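## Task

Four plates, E01, E07, E10 and E70, sit one per nest in N1 to N4, and you can tell which is where only by reading their ID labels. First build a stack in rack S1 with E01 at the bottom, E07 on it and E10 on top. E01 must rest flat on the rack floor, each plate above must sit fully nested, and every plate's labelled short end must face the rack's front, which is the side toward you. Then release the stack and press the START key on post KP until it latches. After that, return all four plates to the nests they came from, each lying flat between the locators with well A1 at the corner marked A1, and START must still be latched. Anything held in place only by the robot at the end does not count. Finish by opening the gripper and moving away.

## Robot and tools

Robot: one four-axis SCARA-style arm with a parallel two-finger gripper. The joints, base outward, are lift (prismatic, 0.000 to 0.550 m), shoulder (-2.000 to 2.000 rad), elbow (-2.800 to 2.800 rad) and wrist yaw (-12.566 to 12.566 rad). The gripper always stays level and can only turn about vertical. The controlled point, end_effector_position, is midway between the two rubber pads, 2 to 3 cm behind the fingertips. Even when closed the fingertips leave a 0.066 m gap, so a key is pressed with a single fingertip.

Frames: the scene frame has its origin on the table top under the arm base, +z up, and +y to the left when looking along +x. The gripper frame has +x along the fingers, y as the axis along which the fingers open and close, and z as the rotation axis; rz turns from +x toward +y.

execute_actions(actions): actions is a list of actions; each action is a list of 0 to 15 rows; each row is exactly 5 numbers [dx, dy, dz, rz, opening], each in [-1, 1]. Each row lasts one control step of 1/30 s; if fewer than 15 rows are given, the final row is repeated to fill 15 steps, so one action is 0.5 s. dx, dy, dz, rz are offsets in the gripper's own axes, measured from the gripper's measured pose at the start of that action (for the first action of a call, the last pose reported in this scene), and every row in the action refers to that same start, not to the previous row. Scale: 1.0 means 0.6 m for dx/dy/dz and 180 degrees for rz. opening is absolute, not an offset: +1 is fully open (0.140 m), -1 is closed (0.066 m gap); going from open to closed takes at least about 0.6 s. At each step the commanded pose is clipped to 70 mm and 16 degrees from the measured pose, so a far target needs several actions. An empty list just returns state and images.

move(target, speed, blocking): target is a single row laid out as above; its four motion numbers are offsets in gripper axes from the pose in the latest result that reports one, and opening is absolute and sent at the start. The gripper follows a straight path lasting 0.5 to 10 s (longer paths stop short). speed is the top path speed in m/s, 0.002 to 0.5, default 0.25; turning is capped at twice that value in rad/s. The path ignores obstacles, and the hand can lag, drift or overshoot speed, mostly near full reach. Faster contact hits harder, and aiming further past a contact presses harder. The result adds a move: line giving the ending (done = at rest near target; off_target, moving, held = last step blocked by a check, fault) and limits (paced = pose clipped; held = some steps blocked, after which the arm may suddenly speed up), plus the remaining distance. blocking=false returns after 0.5 s while the arm continues; until a result shows the move ended, other actions and moves are refused, so call wait or stop.

wait(seconds): 0 to 10 s, holds the last command, returns early if a running move ends. stop(): brakes the current move (needs room, more at speed); fingers continue. zoom_image(camera, region): camera is cam_head_left, cam_head_right or cam_wrist (each 504x504); region [x0, y0, x1, y1] in image pixels from the top-left, at most 504 by 504. finished_scene(scene): ends scene 1 or 2 for good and reports success.

Results: a state line with end_effector_position (m) and end_effector_quat_wxyz in the scene frame (less accurate at long reach); Joint positions listing lift, shoulder, elbow, wrist yaw, then pad gap in m; grip_measured on the command scale; Hand target, the pose now being driven toward; possibly a pose unreachable line (clearance check altered or blocked the command), MOTOR HOT (from 85 °C), OVER-TEMPERATURE FAULT (brakes at 100 °C until cooled), or a torque fault (arm halts 10 s and the rest of the call is dropped). Camera calibration with intrinsics and world-to-camera transforms is provided and may be off by a few degrees and millimetres.

Gripping: to hold, command an opening about 0.04 below grip_measured; a smaller margin grips lighter. Readings may carry a constant error of about 1 mm. Fast closing squeezes harder. Load limits: lift 52.8 N, shoulder 7.92 N m, elbow 3.96 N m, wrist yaw 1.32 N m, including held weight. Holding loads heats motors, even during thinking.

Cautions: keep the elbow at least 0.4 rad away from 0 or the arm may fold and fault. Repeating a small offset against a rigid object does not push harder, but against something yielding it goes deeper. Do not touch START until the stack fully meets step 1 and the unlisted plate is correctly in its nest; START counts as pressed once it lights. Drops of a few mm when placing are fine; longer falls fail. Never knock anything off the table. Avoid slams, hard hits and strong pushes. Well A1 on a labelled item lies at the labelled short end, in the corner opposite the labelled long side. Loose objects may occasionally be nudged by outside pushes.

Each tool is called as a command line: name --argument value for each argument, lists and objects as JSON in quotes; but a table of rows of numbers goes row by row, as --pt "numbers of a row", without its own name.

## Session

I'll start by looking at the scene.

execute_actions --actions '[]'

Scene clock: 0.00 s.
end_effector_position=(+0.7584, +0.1695, +0.3787) grip_measured=+1.00 end_effector_quat_wxyz=(+0.994, +0.000, +0.000, +0.107)
Joint positions: [ 0.374  0.718  2.236 -2.74   0.14 ]
Hand target: +0.758, +0.169, +0.379; +0.994, +0.000, +0.000, +0.107

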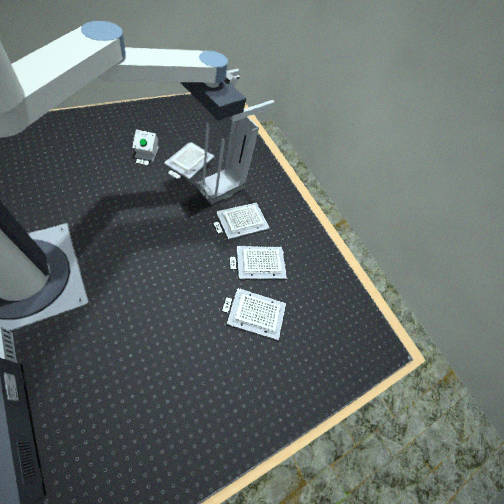

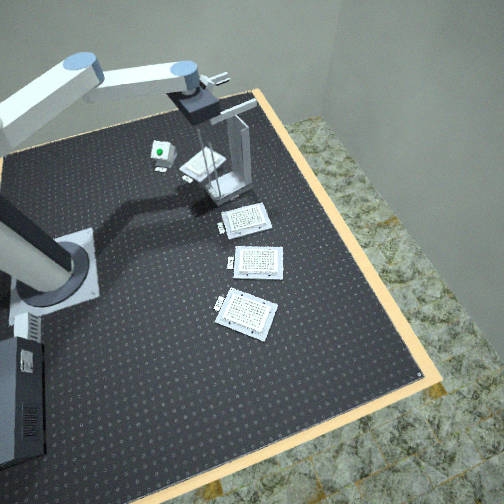

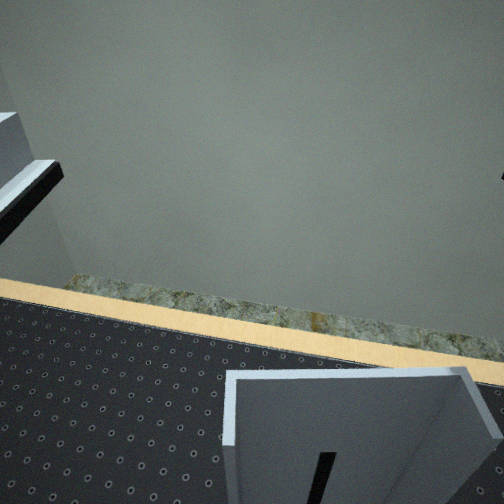

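zoom_image --camera "cam_head_left" --region '[120, 100, 320, 300]'

zoom_image --camera "cam_head_left" --region '[200, 190, 320, 350]'

zoom_image --camera "cam_head_right" --region '[130, 90, 330, 290]'

Region (120, 100, 320, 300) of cam_head_left's 504x504 image, scaled by 2.520, with more detail than that image has.

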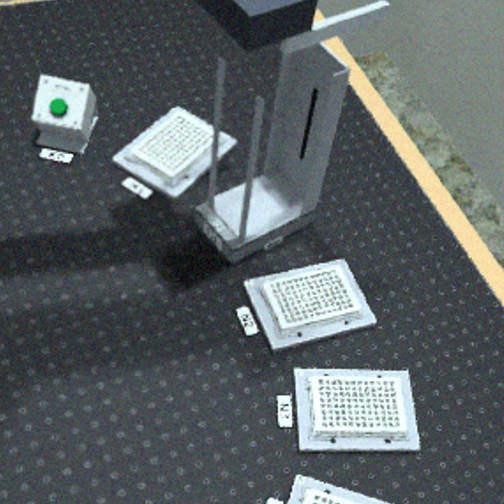

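Region (200, 190, 320, 350) of cam_head_left's 504x504 image, scaled by 3.150, with more detail than that image has; it fills the left 378 columns of this view, and the rest is white.

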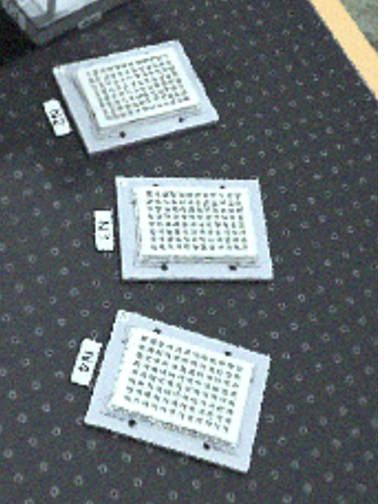

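Region (130, 90, 330, 290) of cam_head_right's 504x504 image, scaled by 2.520, with more detail than that image has.

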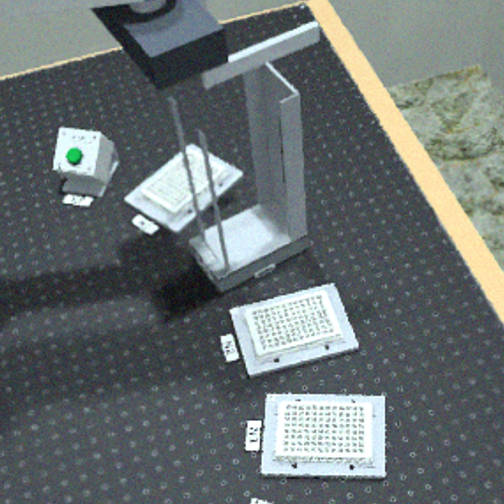

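move --target '[-0.495, -0.2495, 0, -0.107, 1]' --speed 0.3

move --target '[0, 0, -0.43, 0, 1]' --speed 0.3

Scene clock: 24.50 s.
end_effector_position=(+0.5001, -0.0403, +0.3787) grip_measured=+1.00 end_effector_quat_wxyz=(+0.998, +0.000, +0.000, -0.061)
Joint positions: [ 0.374  0.884  0.723 -1.729  0.14 ]
Hand target: +0.500, -0.040, +0.379; +0.998, +0.000, +0.000, -0.061
Off the commanded pose: 0.000 m, 0 deg.
move: done
camera_calibration (this result's frames):
cam_wrist: T_world_to_cam=[[-0.11627, -0.993217, -0.0014632, 0.0286759], [-0.596835, 0.0710455, -0.799212, 0.591809], [0.793895, -0.0920513, -0.601047, -0.0772687], [0, 0, 0, 1]] pos_world=[0.41789, -0.0206767, 0.426581]

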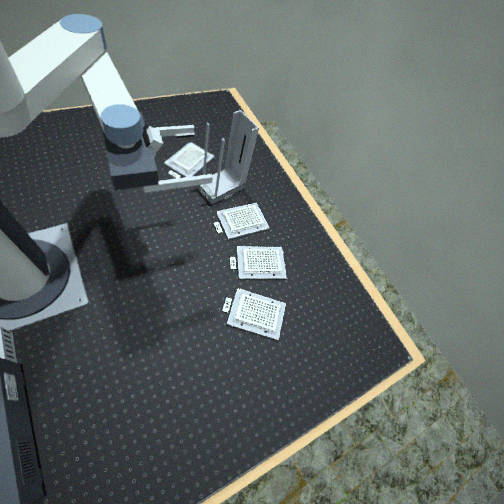

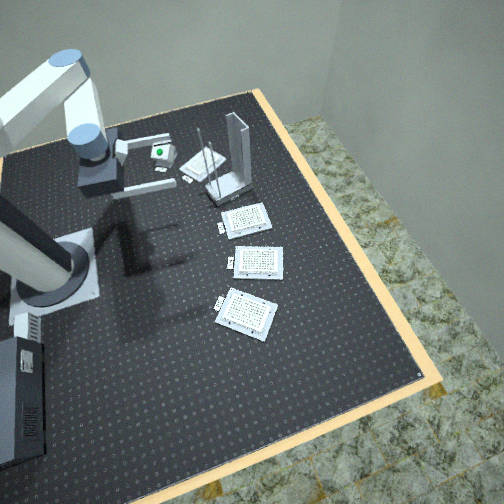

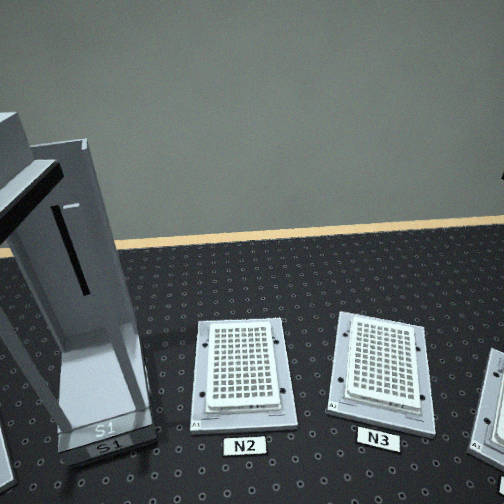

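Scene clock: 25.83 s.
end_effector_position=(+0.5001, -0.0403, +0.1206) grip_measured=+1.00 end_effector_quat_wxyz=(+0.998, +0.000, +0.000, -0.061)
Joint positions: [ 0.116  0.884  0.723 -1.729  0.14 ]
Hand target: +0.500, -0.040, +0.121; +0.998, +0.000, +0.000, -0.061
Off the commanded pose: 0.000 m, 0 deg.
move: done
camera_calibration (this result's frames):
cam_wrist: T_world_to_cam=[[-0.116324, -0.99321, -0.0014632, 0.0283154], [-0.596831, 0.0710778, -0.799212, 0.385557], [0.79389, -0.0920943, -0.601047, -0.232365], [0, 0, 0, 1]] pos_world=[0.417878, -0.0206809, 0.168521]

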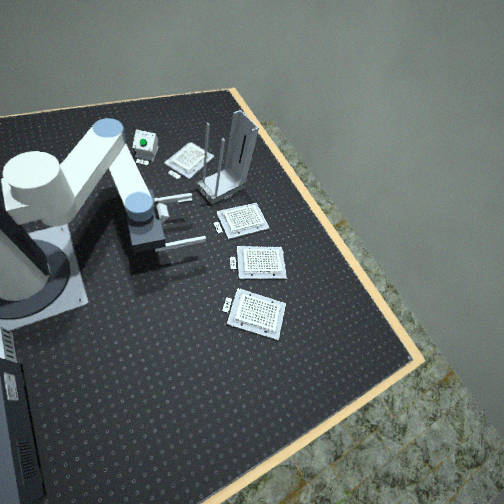

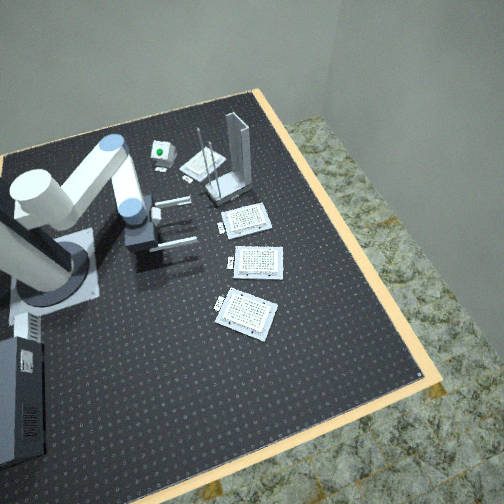

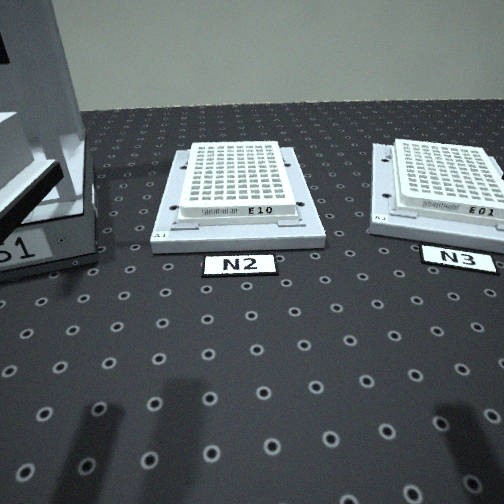

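zoom_image --camera "cam_wrist" --region '[140, 120, 340, 290]'

zoom_image --camera "cam_wrist" --region '[350, 120, 504, 290]'

Region (140, 120, 340, 290) of cam_wrist's 504x504 image, scaled by 2.520, with more detail than that image has; it fills the top 428 rows of this view, and the rest is white.

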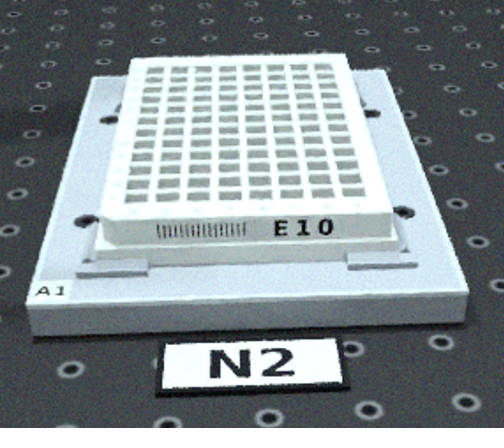

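Region (350, 120, 504, 290) of cam_wrist's 504x504 image, scaled by 2.965, with more detail than that image has; it fills the left 457 columns of this view, and the rest is white.

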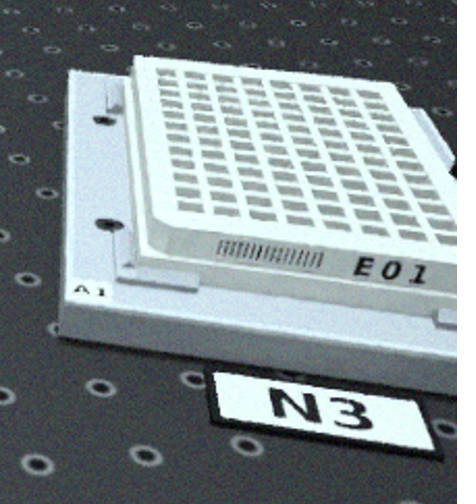

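move --target '[0.0555, -0.1942, -0.0667, -0.0806, 1]' --speed 0.3

Scene clock: 54.90 s.
end_effector_position=(+0.5191, -0.1600, +0.0805) grip_measured=+1.00 end_effector_quat_wxyz=(+0.982, +0.000, +0.000, -0.186)
Joint positions: [ 0.076  0.478  0.947 -1.8    0.14 ]
Hand target: +0.519, -0.160, +0.081; +0.982, +0.000, +0.000, -0.187
Off the commanded pose: 0.000 m, 0 deg.
move: done
camera_calibration (this result's frames):
cam_wrist: T_world_to_cam=[[-0.361218, -0.93248, -0.0014632, 0.0484427], [-0.560043, 0.2182, -0.799212, 0.377806], [0.745569, -0.28787, -0.601047, -0.288788], [0, 0, 0, 1]] pos_world=[0.444398, -0.120399, 0.128443]

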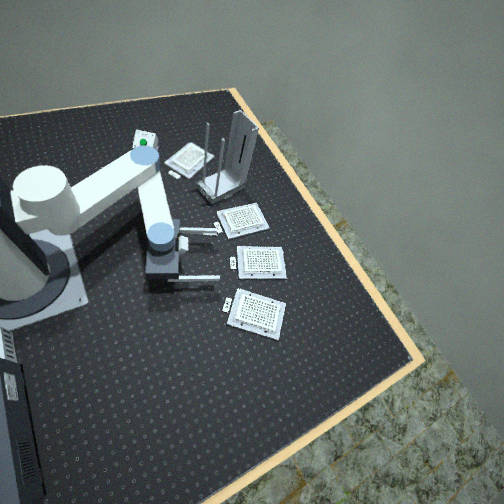

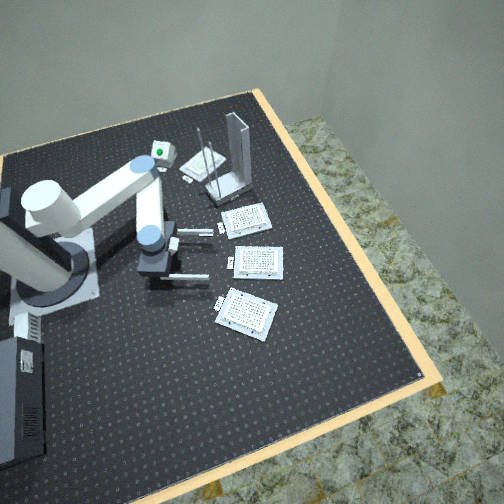

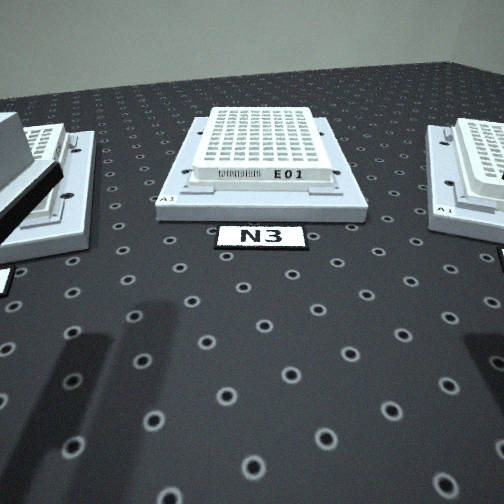

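zoom_image --camera "cam_wrist" --region '[140, 90, 380, 260]'

zoom_image --camera "cam_wrist" --region '[400, 100, 504, 260]'

Region (140, 90, 380, 260) of cam_wrist's 504x504 image, scaled by 2.100, with more detail than that image has; it fills the top 357 rows of this view, and the rest is white.

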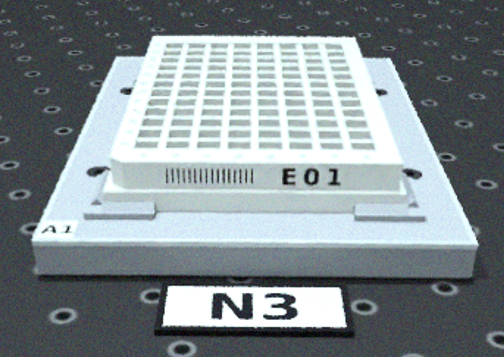

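Region (400, 100, 504, 260) of cam_wrist's 504x504 image, scaled by 3.150, with more detail than that image has; it fills the left 328 columns of this view, and the rest is white.

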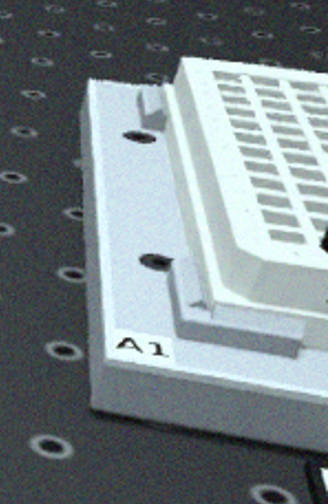

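move --target '[0, 0, -0.09, 0, 1]' --speed 0.15

move --target '[0, 0, -0.034, 0, 1]' --speed 0.012

Scene clock: 91.73 s.
end_effector_position=(+0.5191, -0.1600, +0.0265) grip_measured=+1.00 end_effector_quat_wxyz=(+0.982, +0.000, +0.000, -0.186)
Joint positions: [ 0.021  0.478  0.947 -1.8    0.14 ]
Hand target: +0.519, -0.160, +0.027; +0.982, +0.000, +0.000, -0.186
Off the commanded pose: 0.000 m, 0 deg.
move: done
camera_calibration (this result's frames):
cam_wrist: T_world_to_cam=[[-0.361233, -0.932474, -0.0014632, 0.0483772], [-0.56004, 0.218209, -0.799212, 0.334593], [0.745564, -0.287883, -0.601047, -0.32127], [0, 0, 0, 1]] pos_world=[0.444389, -0.120389, 0.0743832]

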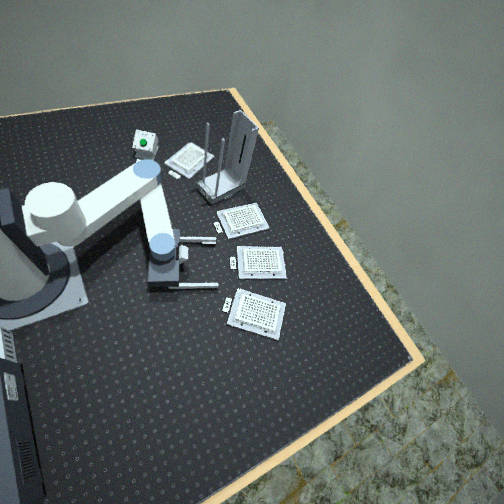

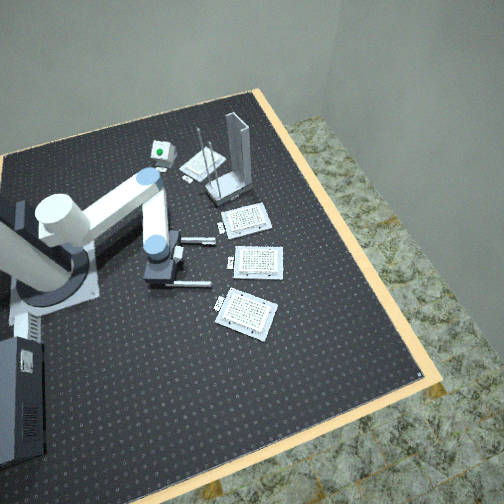

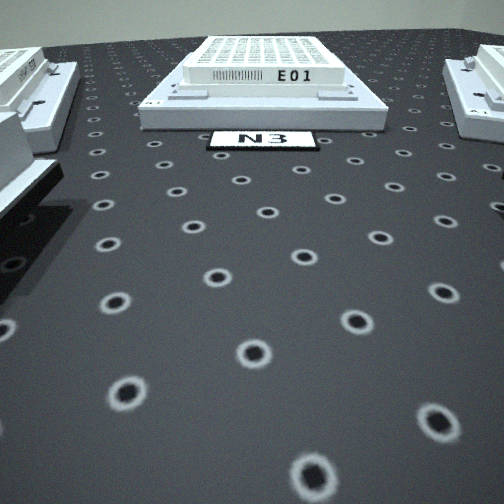

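Scene clock: 102.90 s.
end_effector_position=(+0.5191, -0.1600, +0.0155) grip_measured=+1.00 end_effector_quat_wxyz=(+0.982, +0.000, +0.000, -0.186)
Joint positions: [ 0.01   0.478  0.947 -1.8    0.14 ]
Hand target: +0.519, -0.160, +0.015; +0.982, +0.000, +0.000, -0.186
Off the commanded pose: 0.009 m, 0 deg.
TORQUE FAULT: the external load on joint 1 (lift) reached its load limit, and the arm stopped for 10 seconds. That time counts as 20 of the actions that you can send in this scene. The arm's remaining commands of this call were not run. The arm holds where it stopped, with its grip as last carried out, and accepts commands again: back off and push less far. The arm stops again, at the same cost, whenever a joint's load reaches its limit.
move: fault
camera_calibration (this result's frames):
cam_wrist: T_world_to_cam=[[-0.36124, -0.932472, -0.0014632, 0.0483798], [-0.560038, 0.218213, -0.799212, 0.325769], [0.745562, -0.287888, -0.601047, -0.327889], [0, 0, 0, 1]] pos_world=[0.444381, -0.12037, 0.0633524]

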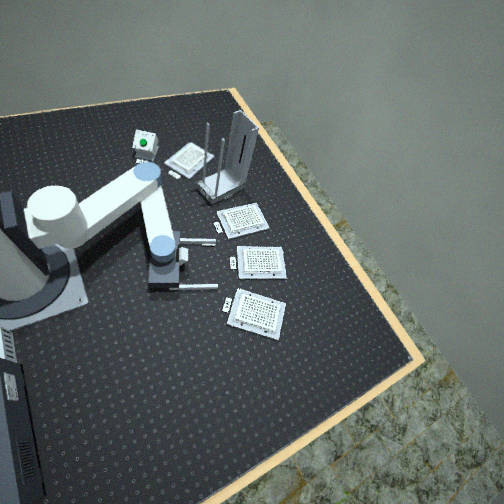

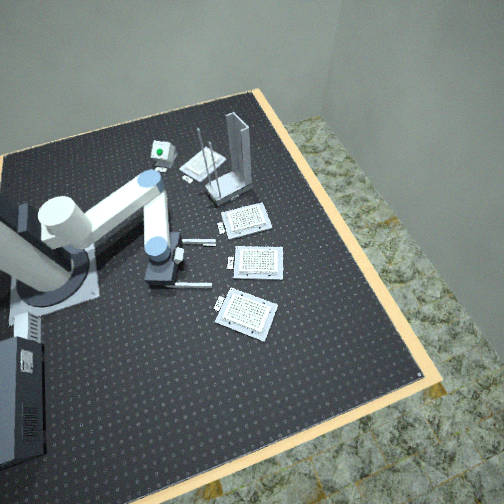

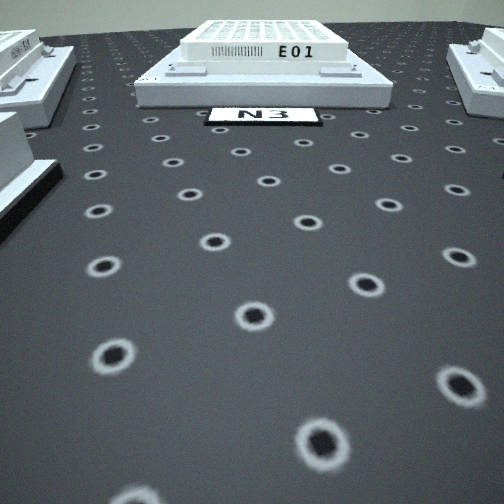

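move --target '[0, 0, 0.075, 0, 1]' --speed 0.15

zoom_image --camera "cam_head_left" --region '[170, 100, 280, 210]'

zoom_image --camera "cam_head_right" --region '[170, 100, 280, 210]'

Scene clock: 114.10 s.
end_effector_position=(+0.5191, -0.1600, +0.0605) grip_measured=+1.00 end_effector_quat_wxyz=(+0.982, +0.000, +0.000, -0.186)
Joint positions: [ 0.056  0.478  0.947 -1.8    0.14 ]
Hand target: +0.519, -0.160, +0.060; +0.982, +0.000, +0.000, -0.186
Off the commanded pose: 0.000 m, 0 deg.
move: done
camera_calibration (this result's frames):
cam_wrist: T_world_to_cam=[[-0.361204, -0.932486, -0.0014632, 0.0484325], [-0.560047, 0.218192, -0.799212, 0.361787], [0.745573, -0.287859, -0.601047, -0.300814], [0, 0, 0, 1]] pos_world=[0.44439, -0.120369, 0.108411]

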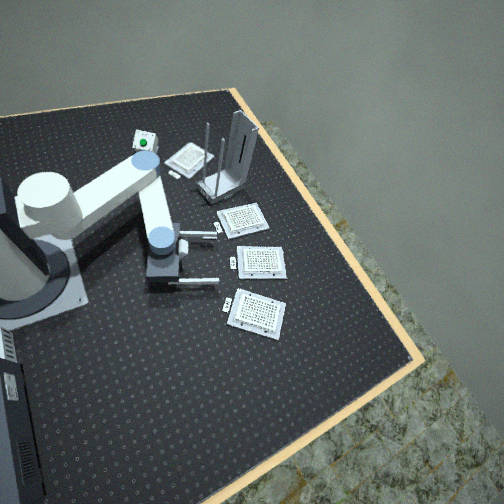

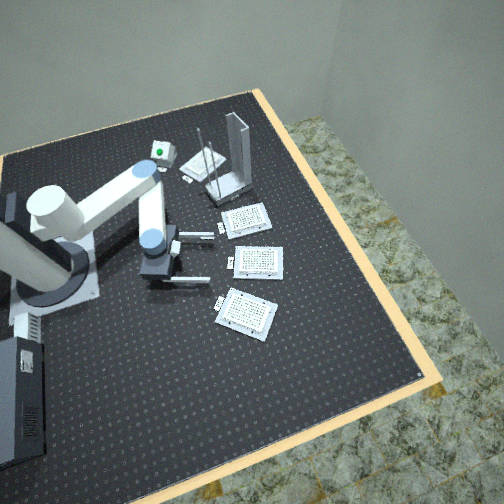

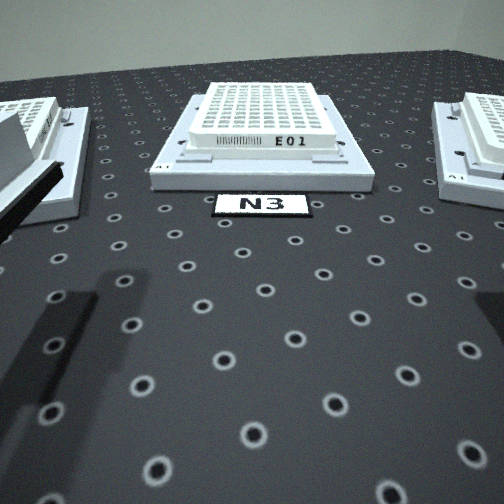

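Region (170, 100, 280, 210) of cam_head_left's 504x504 image, scaled by 4.582, with more detail than that image has.

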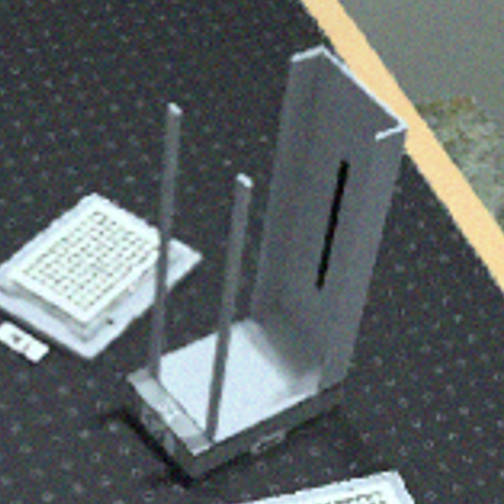

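Region (170, 100, 280, 210) of cam_head_right's 504x504 image, scaled by 4.582, with more detail than that image has.

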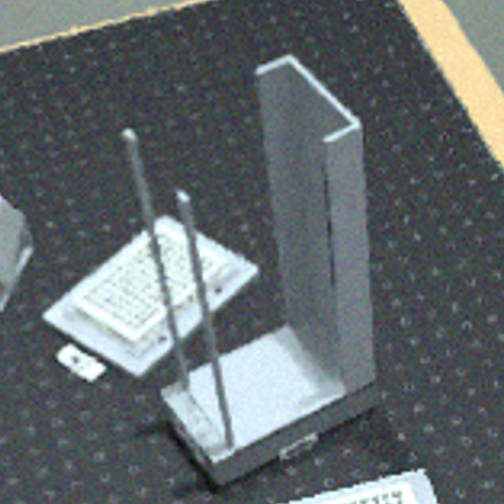

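zoom_image --camera "cam_wrist" --region '[140, 70, 380, 230]'

Region (140, 70, 380, 230) of cam_wrist's 504x504 image, scaled by 2.100, with more detail than that image has.

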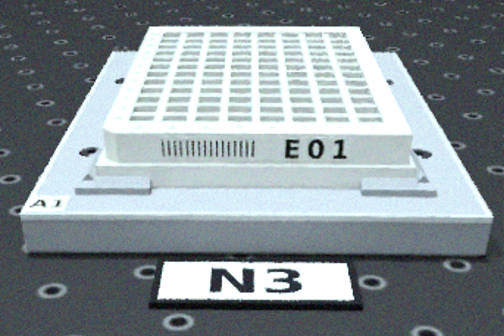

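move --target '[0.2775, 0.0055, 0, -0.002, -0.08]' --speed 0.25

Scene clock: 125.77 s.
end_effector_position=(+0.6753, -0.2179, +0.0605) grip_measured=-0.08 end_effector_quat_wxyz=(+0.982, +0.000, +0.000, -0.189)
Joint positions: [ 0.056  0.195  1.785 -2.362  0.1  ]
Hand target: +0.675, -0.218, +0.061; +0.982, +0.000, +0.000, -0.189
Off the commanded pose: 0.000 m, 0 deg.
move: done
camera_calibration (this result's frames):
cam_wrist: T_world_to_cam=[[-0.366881, -0.930267, -0.0014632, 0.0551804], [-0.558706, 0.221601, -0.799212, 0.461745], [0.743805, -0.292398, -0.601047, -0.433724], [0, 0, 0, 1]] pos_world=[0.60083, -0.177811, 0.108424]

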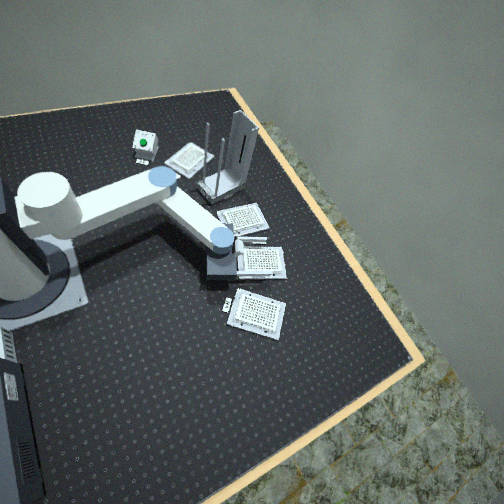

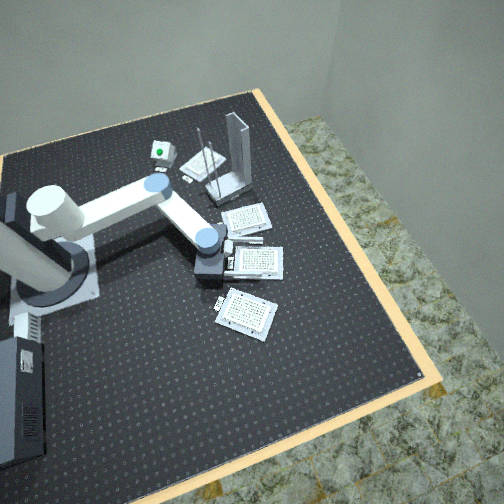

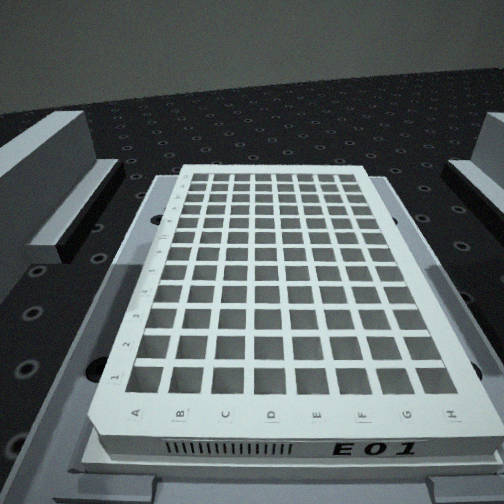

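move --target '[0, 0.0008, -0.0433, 0, -0.08]' --speed 0.06

Scene clock: 131.27 s.
end_effector_position=(+0.6755, -0.2174, +0.0345) grip_measured=-0.08 end_effector_quat_wxyz=(+0.982, +0.000, +0.000, -0.189)
Joint positions: [ 0.029  0.196  1.785 -2.363  0.1  ]
Hand target: +0.675, -0.217, +0.035; +0.982, +0.000, +0.000, -0.189
Off the commanded pose: 0.000 m, 0 deg.
move: done
camera_calibration (this result's frames):
cam_wrist: T_world_to_cam=[[-0.366664, -0.930352, -0.0014632, 0.055443], [-0.558758, 0.221471, -0.799212, 0.440948], [0.743873, -0.292225, -0.601047, -0.449394], [0, 0, 0, 1]] pos_world=[0.601004, -0.1774, 0.0823852]

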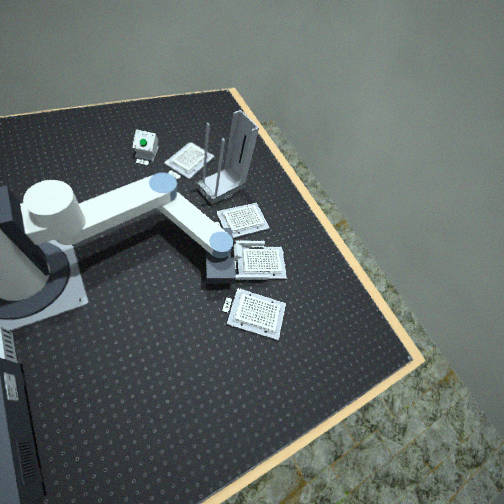

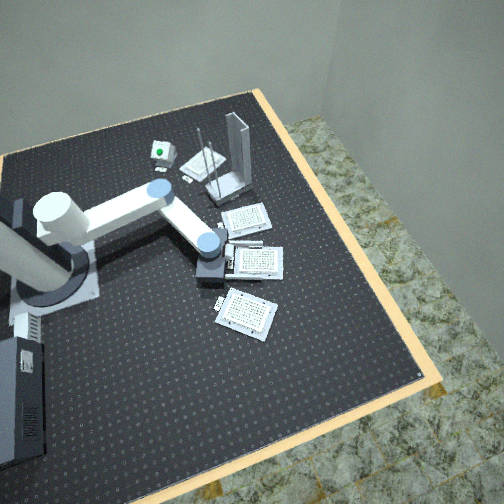

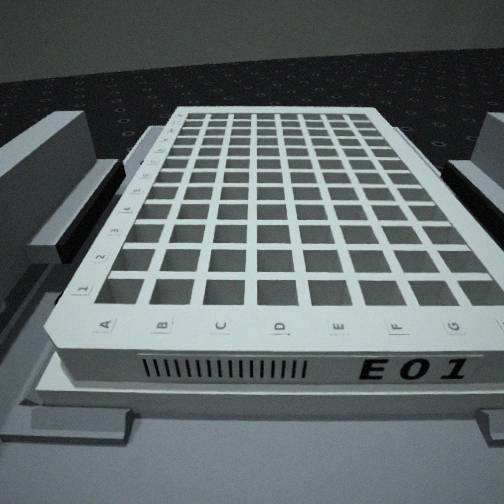

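execute_actions --actions '[[[0,0,0,0,-0.12],[0,0,0,0,-0.16],[0,0,0,0,-0.20],[0,0,0,0,-0.24],[0,0,0,0,-0.28],[0,0,0,0,-0.32],[0,0,0,0,-0.36],[0,0,0,0,-0.40],[0,0,0,0,-0.43],[0,0,0,0,-0.45],[0,0,0,0,-0.47],[0,0,0,0,-0.48],[0,0,0,0,-0.49],[0,0,0,0,-0.50],[0,0,0,0,-0.51]],[[0,0,0,0,-0.52],[0,0,0,0,-0.53],[0,0,0,0,-0.54],[0,0,0,0,-0.55],[0,0,0,0,-0.56],[0,0,0,0,-0.57],[0,0,0,0,-0.58],[0,0,0,0,-0.59],[0,0,0,0,-0.60],[0,0,0,0,-0.60]]]'

Scene clock: 136.10 s.
end_effector_position=(+0.6757, -0.2171, +0.0345) grip_measured=-0.56 end_effector_quat_wxyz=(+0.982, +0.000, +0.000, -0.189)
Joint positions: [ 0.029  0.197  1.786 -2.362  0.082]
Hand target: +0.675, -0.217, +0.034; +0.982, +0.000, +0.000, -0.189
Off the commanded pose: 0.000 m, 0 deg.
camera_calibration (this result's frames):
cam_wrist: T_world_to_cam=[[-0.365339, -0.930874, -0.0014632, 0.0548325], [-0.559073, 0.220675, -0.799212, 0.441036], [0.744288, -0.291165, -0.601047, -0.449508], [0, 0, 0, 1]] pos_world=[0.601167, -0.177164, 0.0823861]

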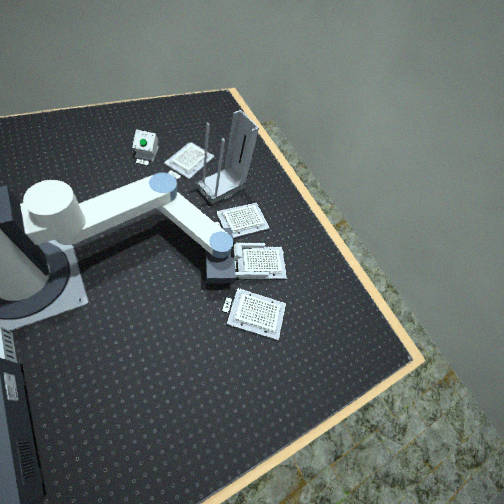

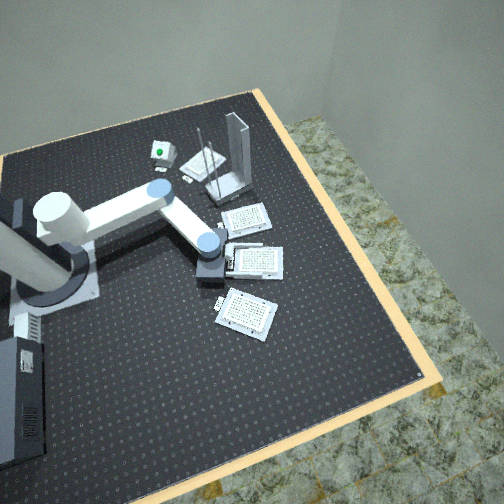

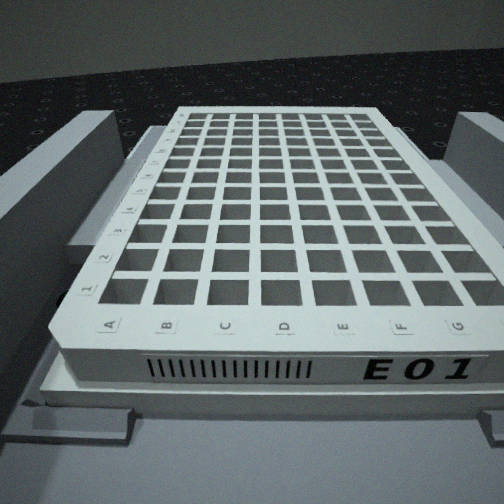

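move --target '[0, 0, 0.05, 0, -0.6]' --speed 0.08

move --target '[-0.4245, 0.3735, 0.309, 0.1939, -0.6]' --speed 0.3

Scene clock: 156.20 s.
end_effector_position=(+0.6757, -0.2170, +0.0645) grip_measured=-0.56 end_effector_quat_wxyz=(+0.982, +0.000, +0.000, -0.188)
Joint positions: [ 0.06   0.197  1.786 -2.362  0.082]
Hand target: +0.676, -0.217, +0.064; +0.982, +0.000, +0.000, -0.189
Off the commanded pose: 0.000 m, 0 deg.
move: done
camera_calibration (this result's frames):
cam_wrist: T_world_to_cam=[[-0.365138, -0.930952, -0.0014632, 0.0548171], [-0.55912, 0.220554, -0.799212, 0.465064], [0.744351, -0.291005, -0.601047, -0.431467], [0, 0, 0, 1]] pos_world=[0.601205, -0.177099, 0.112433]

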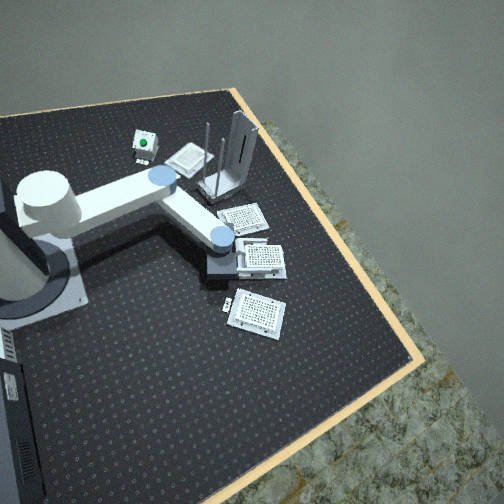

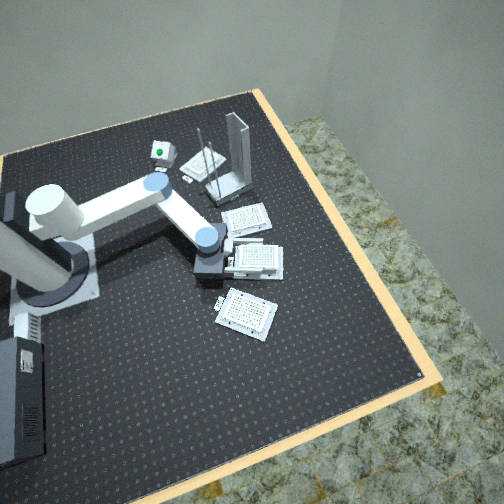

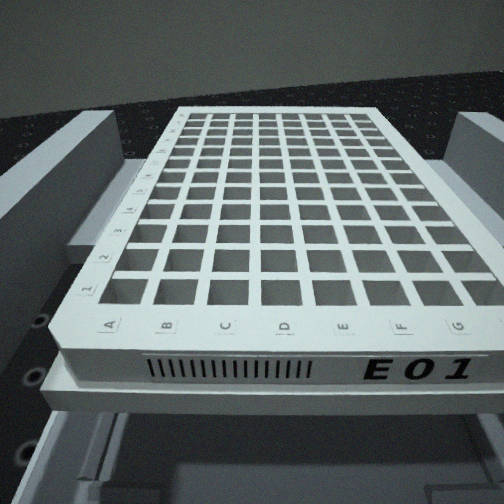

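Scene clock: 157.97 s.
end_effector_position=(+0.5219, +0.0854, +0.2500) grip_measured=-0.56 end_effector_quat_wxyz=(+0.993, +0.000, +0.000, +0.115)
Joint positions: [ 0.245  1.226  0.849 -1.845  0.082]
Hand target: +0.522, +0.085, +0.250; +0.993, +0.000, +0.000, +0.115
Off the commanded pose: 0.000 m, 0 deg.
move: done
camera_calibration (this result's frames):
cam_wrist: T_world_to_cam=[[0.233776, -0.972289, -0.0014632, -0.0285567], [-0.584666, -0.139373, -0.799212, 0.504633], [0.776862, 0.187692, -0.601047, -0.175341], [0, 0, 0, 1]] pos_world=[0.437934, 0.0754772, 0.297879]

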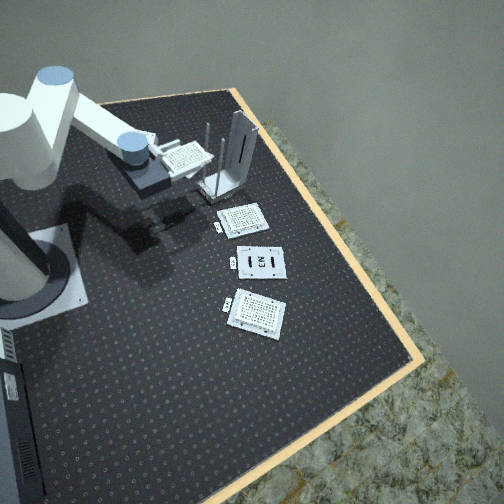

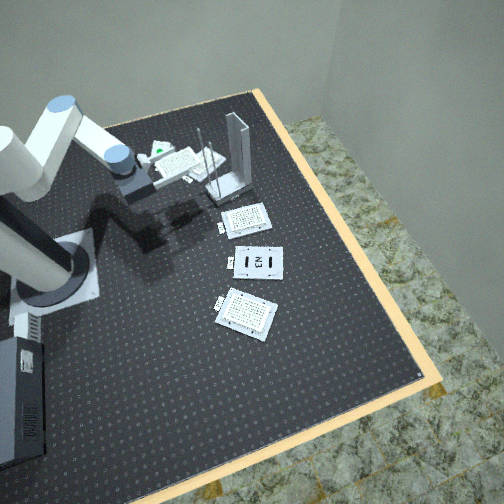

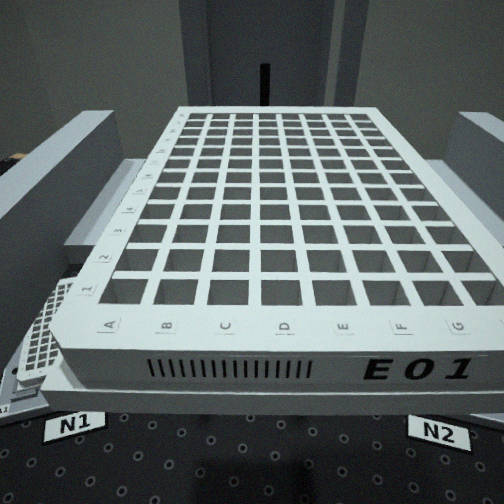

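zoom_image --camera "cam_wrist" --region '[150, 0, 402, 126]'

zoom_image --camera "cam_wrist" --region '[0, 260, 126, 460]'

Region (150, 0, 402, 126) of cam_wrist's 504x504 image, scaled by 2.000, with more detail than that image has.

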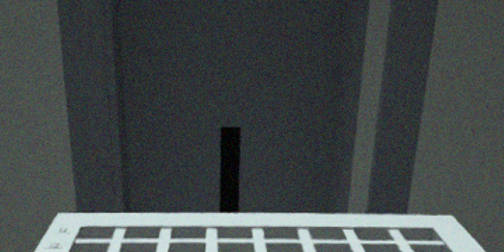

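Region (0, 260, 126, 460) of cam_wrist's 504x504 image, scaled by 2.520, with more detail than that image has; it fills the left 318 columns of this view, and the rest is white.

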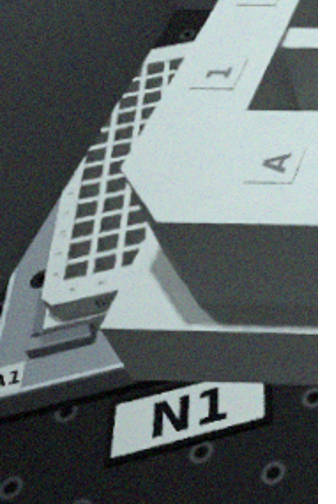

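move --target '[0.035, 0.0005, 0.145, 0, -0.6]' --speed 0.25

move --target '[0.24, 0, 0, 0, -0.6]' --speed 0.25

Scene clock: 173.93 s.
end_effector_position=(+0.5423, +0.0906, +0.3370) grip_measured=-0.56 end_effector_quat_wxyz=(+0.993, +0.000, +0.000, +0.115)
Joint positions: [ 0.332  1.199  0.94  -1.908  0.082]
Hand target: +0.542, +0.091, +0.337; +0.993, +0.000, +0.000, +0.115
Off the commanded pose: 0.000 m, 0 deg.
move: done
camera_calibration (this result's frames):
cam_wrist: T_world_to_cam=[[0.234234, -0.972179, -0.0014632, -0.0284021], [-0.584601, -0.139649, -0.799212, 0.586828], [0.776773, 0.188058, -0.601047, -0.139811], [0, 0, 0, 1]] pos_world=[0.458314, 0.0806306, 0.384926]

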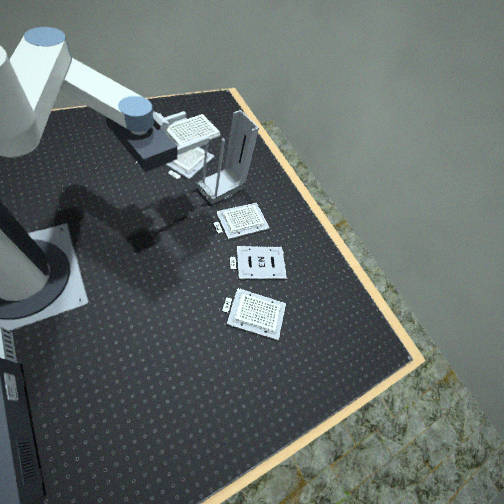

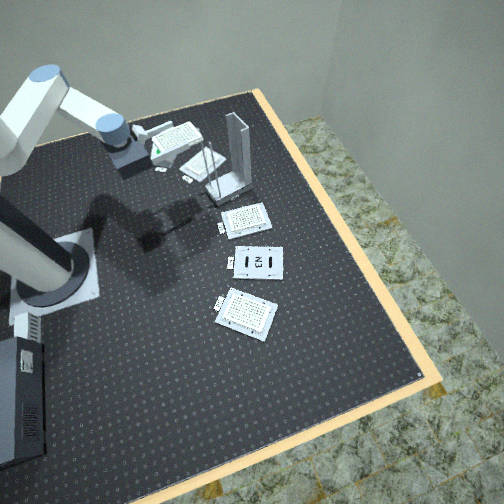

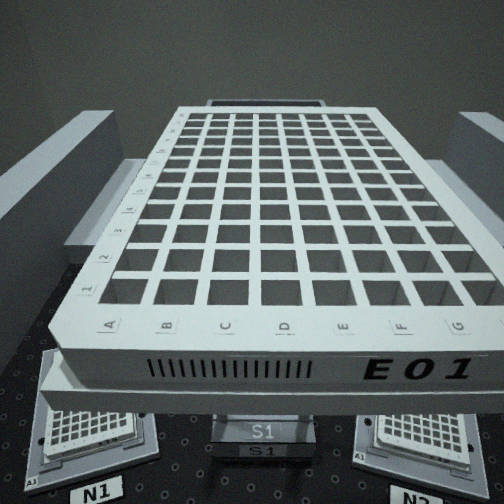

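Scene clock: 174.93 s.
end_effector_position=(+0.6825, +0.1237, +0.3370) grip_measured=-0.56 end_effector_quat_wxyz=(+0.993, +0.000, +0.000, +0.115)
Joint positions: [ 0.332  0.918  1.647 -2.334  0.082]
Hand target: +0.682, +0.124, +0.337; +0.993, +0.000, +0.000, +0.115
Off the commanded pose: 0.000 m, 0 deg.
move: done
camera_calibration (this result's frames):
cam_wrist: T_world_to_cam=[[0.234496, -0.972116, -0.0014632, -0.0293094], [-0.584563, -0.139807, -0.799212, 0.673413], [0.776722, 0.188267, -0.601047, -0.254937], [0, 0, 0, 1]] pos_world=[0.59854, 0.113652, 0.384928]

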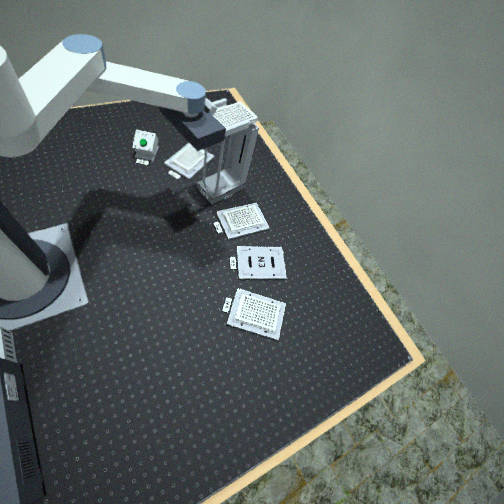

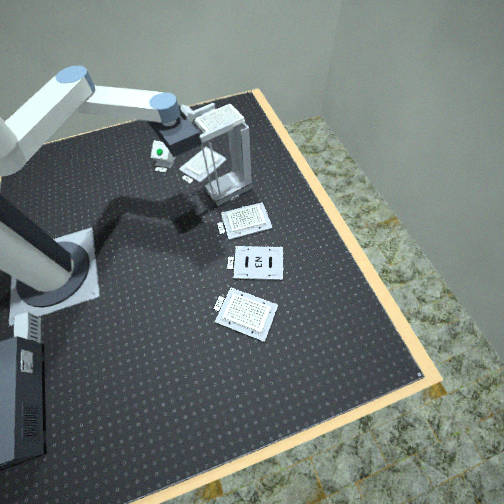

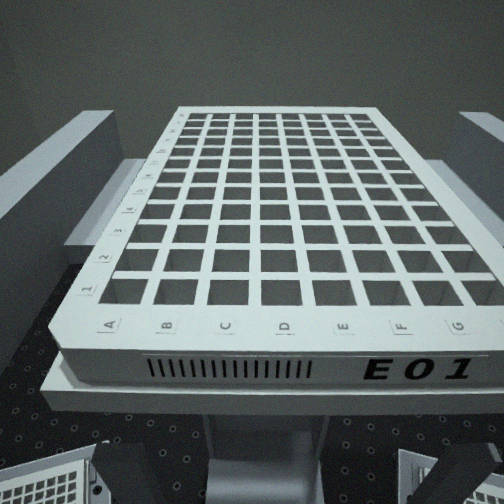

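zoom_image --camera "cam_wrist" --region '[0, 336, 504, 504]'

zoom_image --camera "cam_wrist" --region '[30, 360, 230, 504]'

zoom_image --camera "cam_wrist" --region '[304, 360, 504, 504]'

Region (0, 336, 504, 504) of cam_wrist's 504x504 image, scaled by 1.000.

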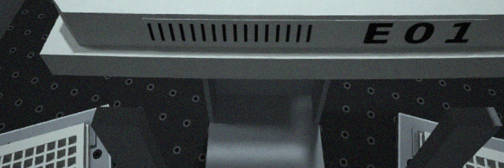

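Region (30, 360, 230, 504) of cam_wrist's 504x504 image, scaled by 2.520, with more detail than that image has; it fills the top 363 rows of this view, and the rest is white.

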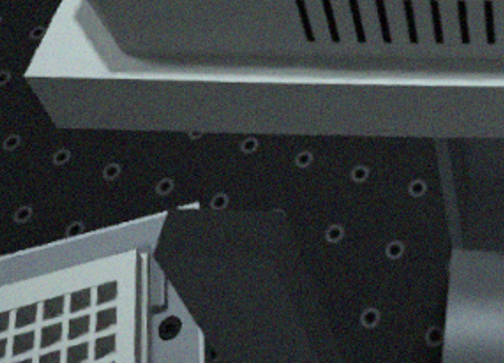

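Region (304, 360, 504, 504) of cam_wrist's 504x504 image, scaled by 2.520, with more detail than that image has; it fills the top 363 rows of this view, and the rest is white.

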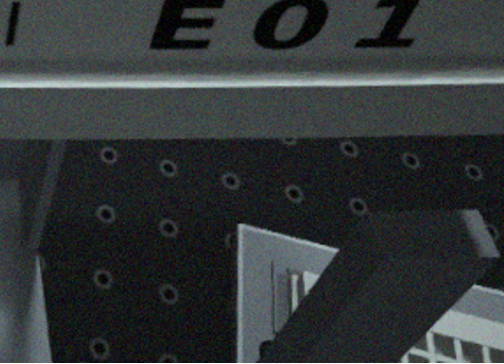

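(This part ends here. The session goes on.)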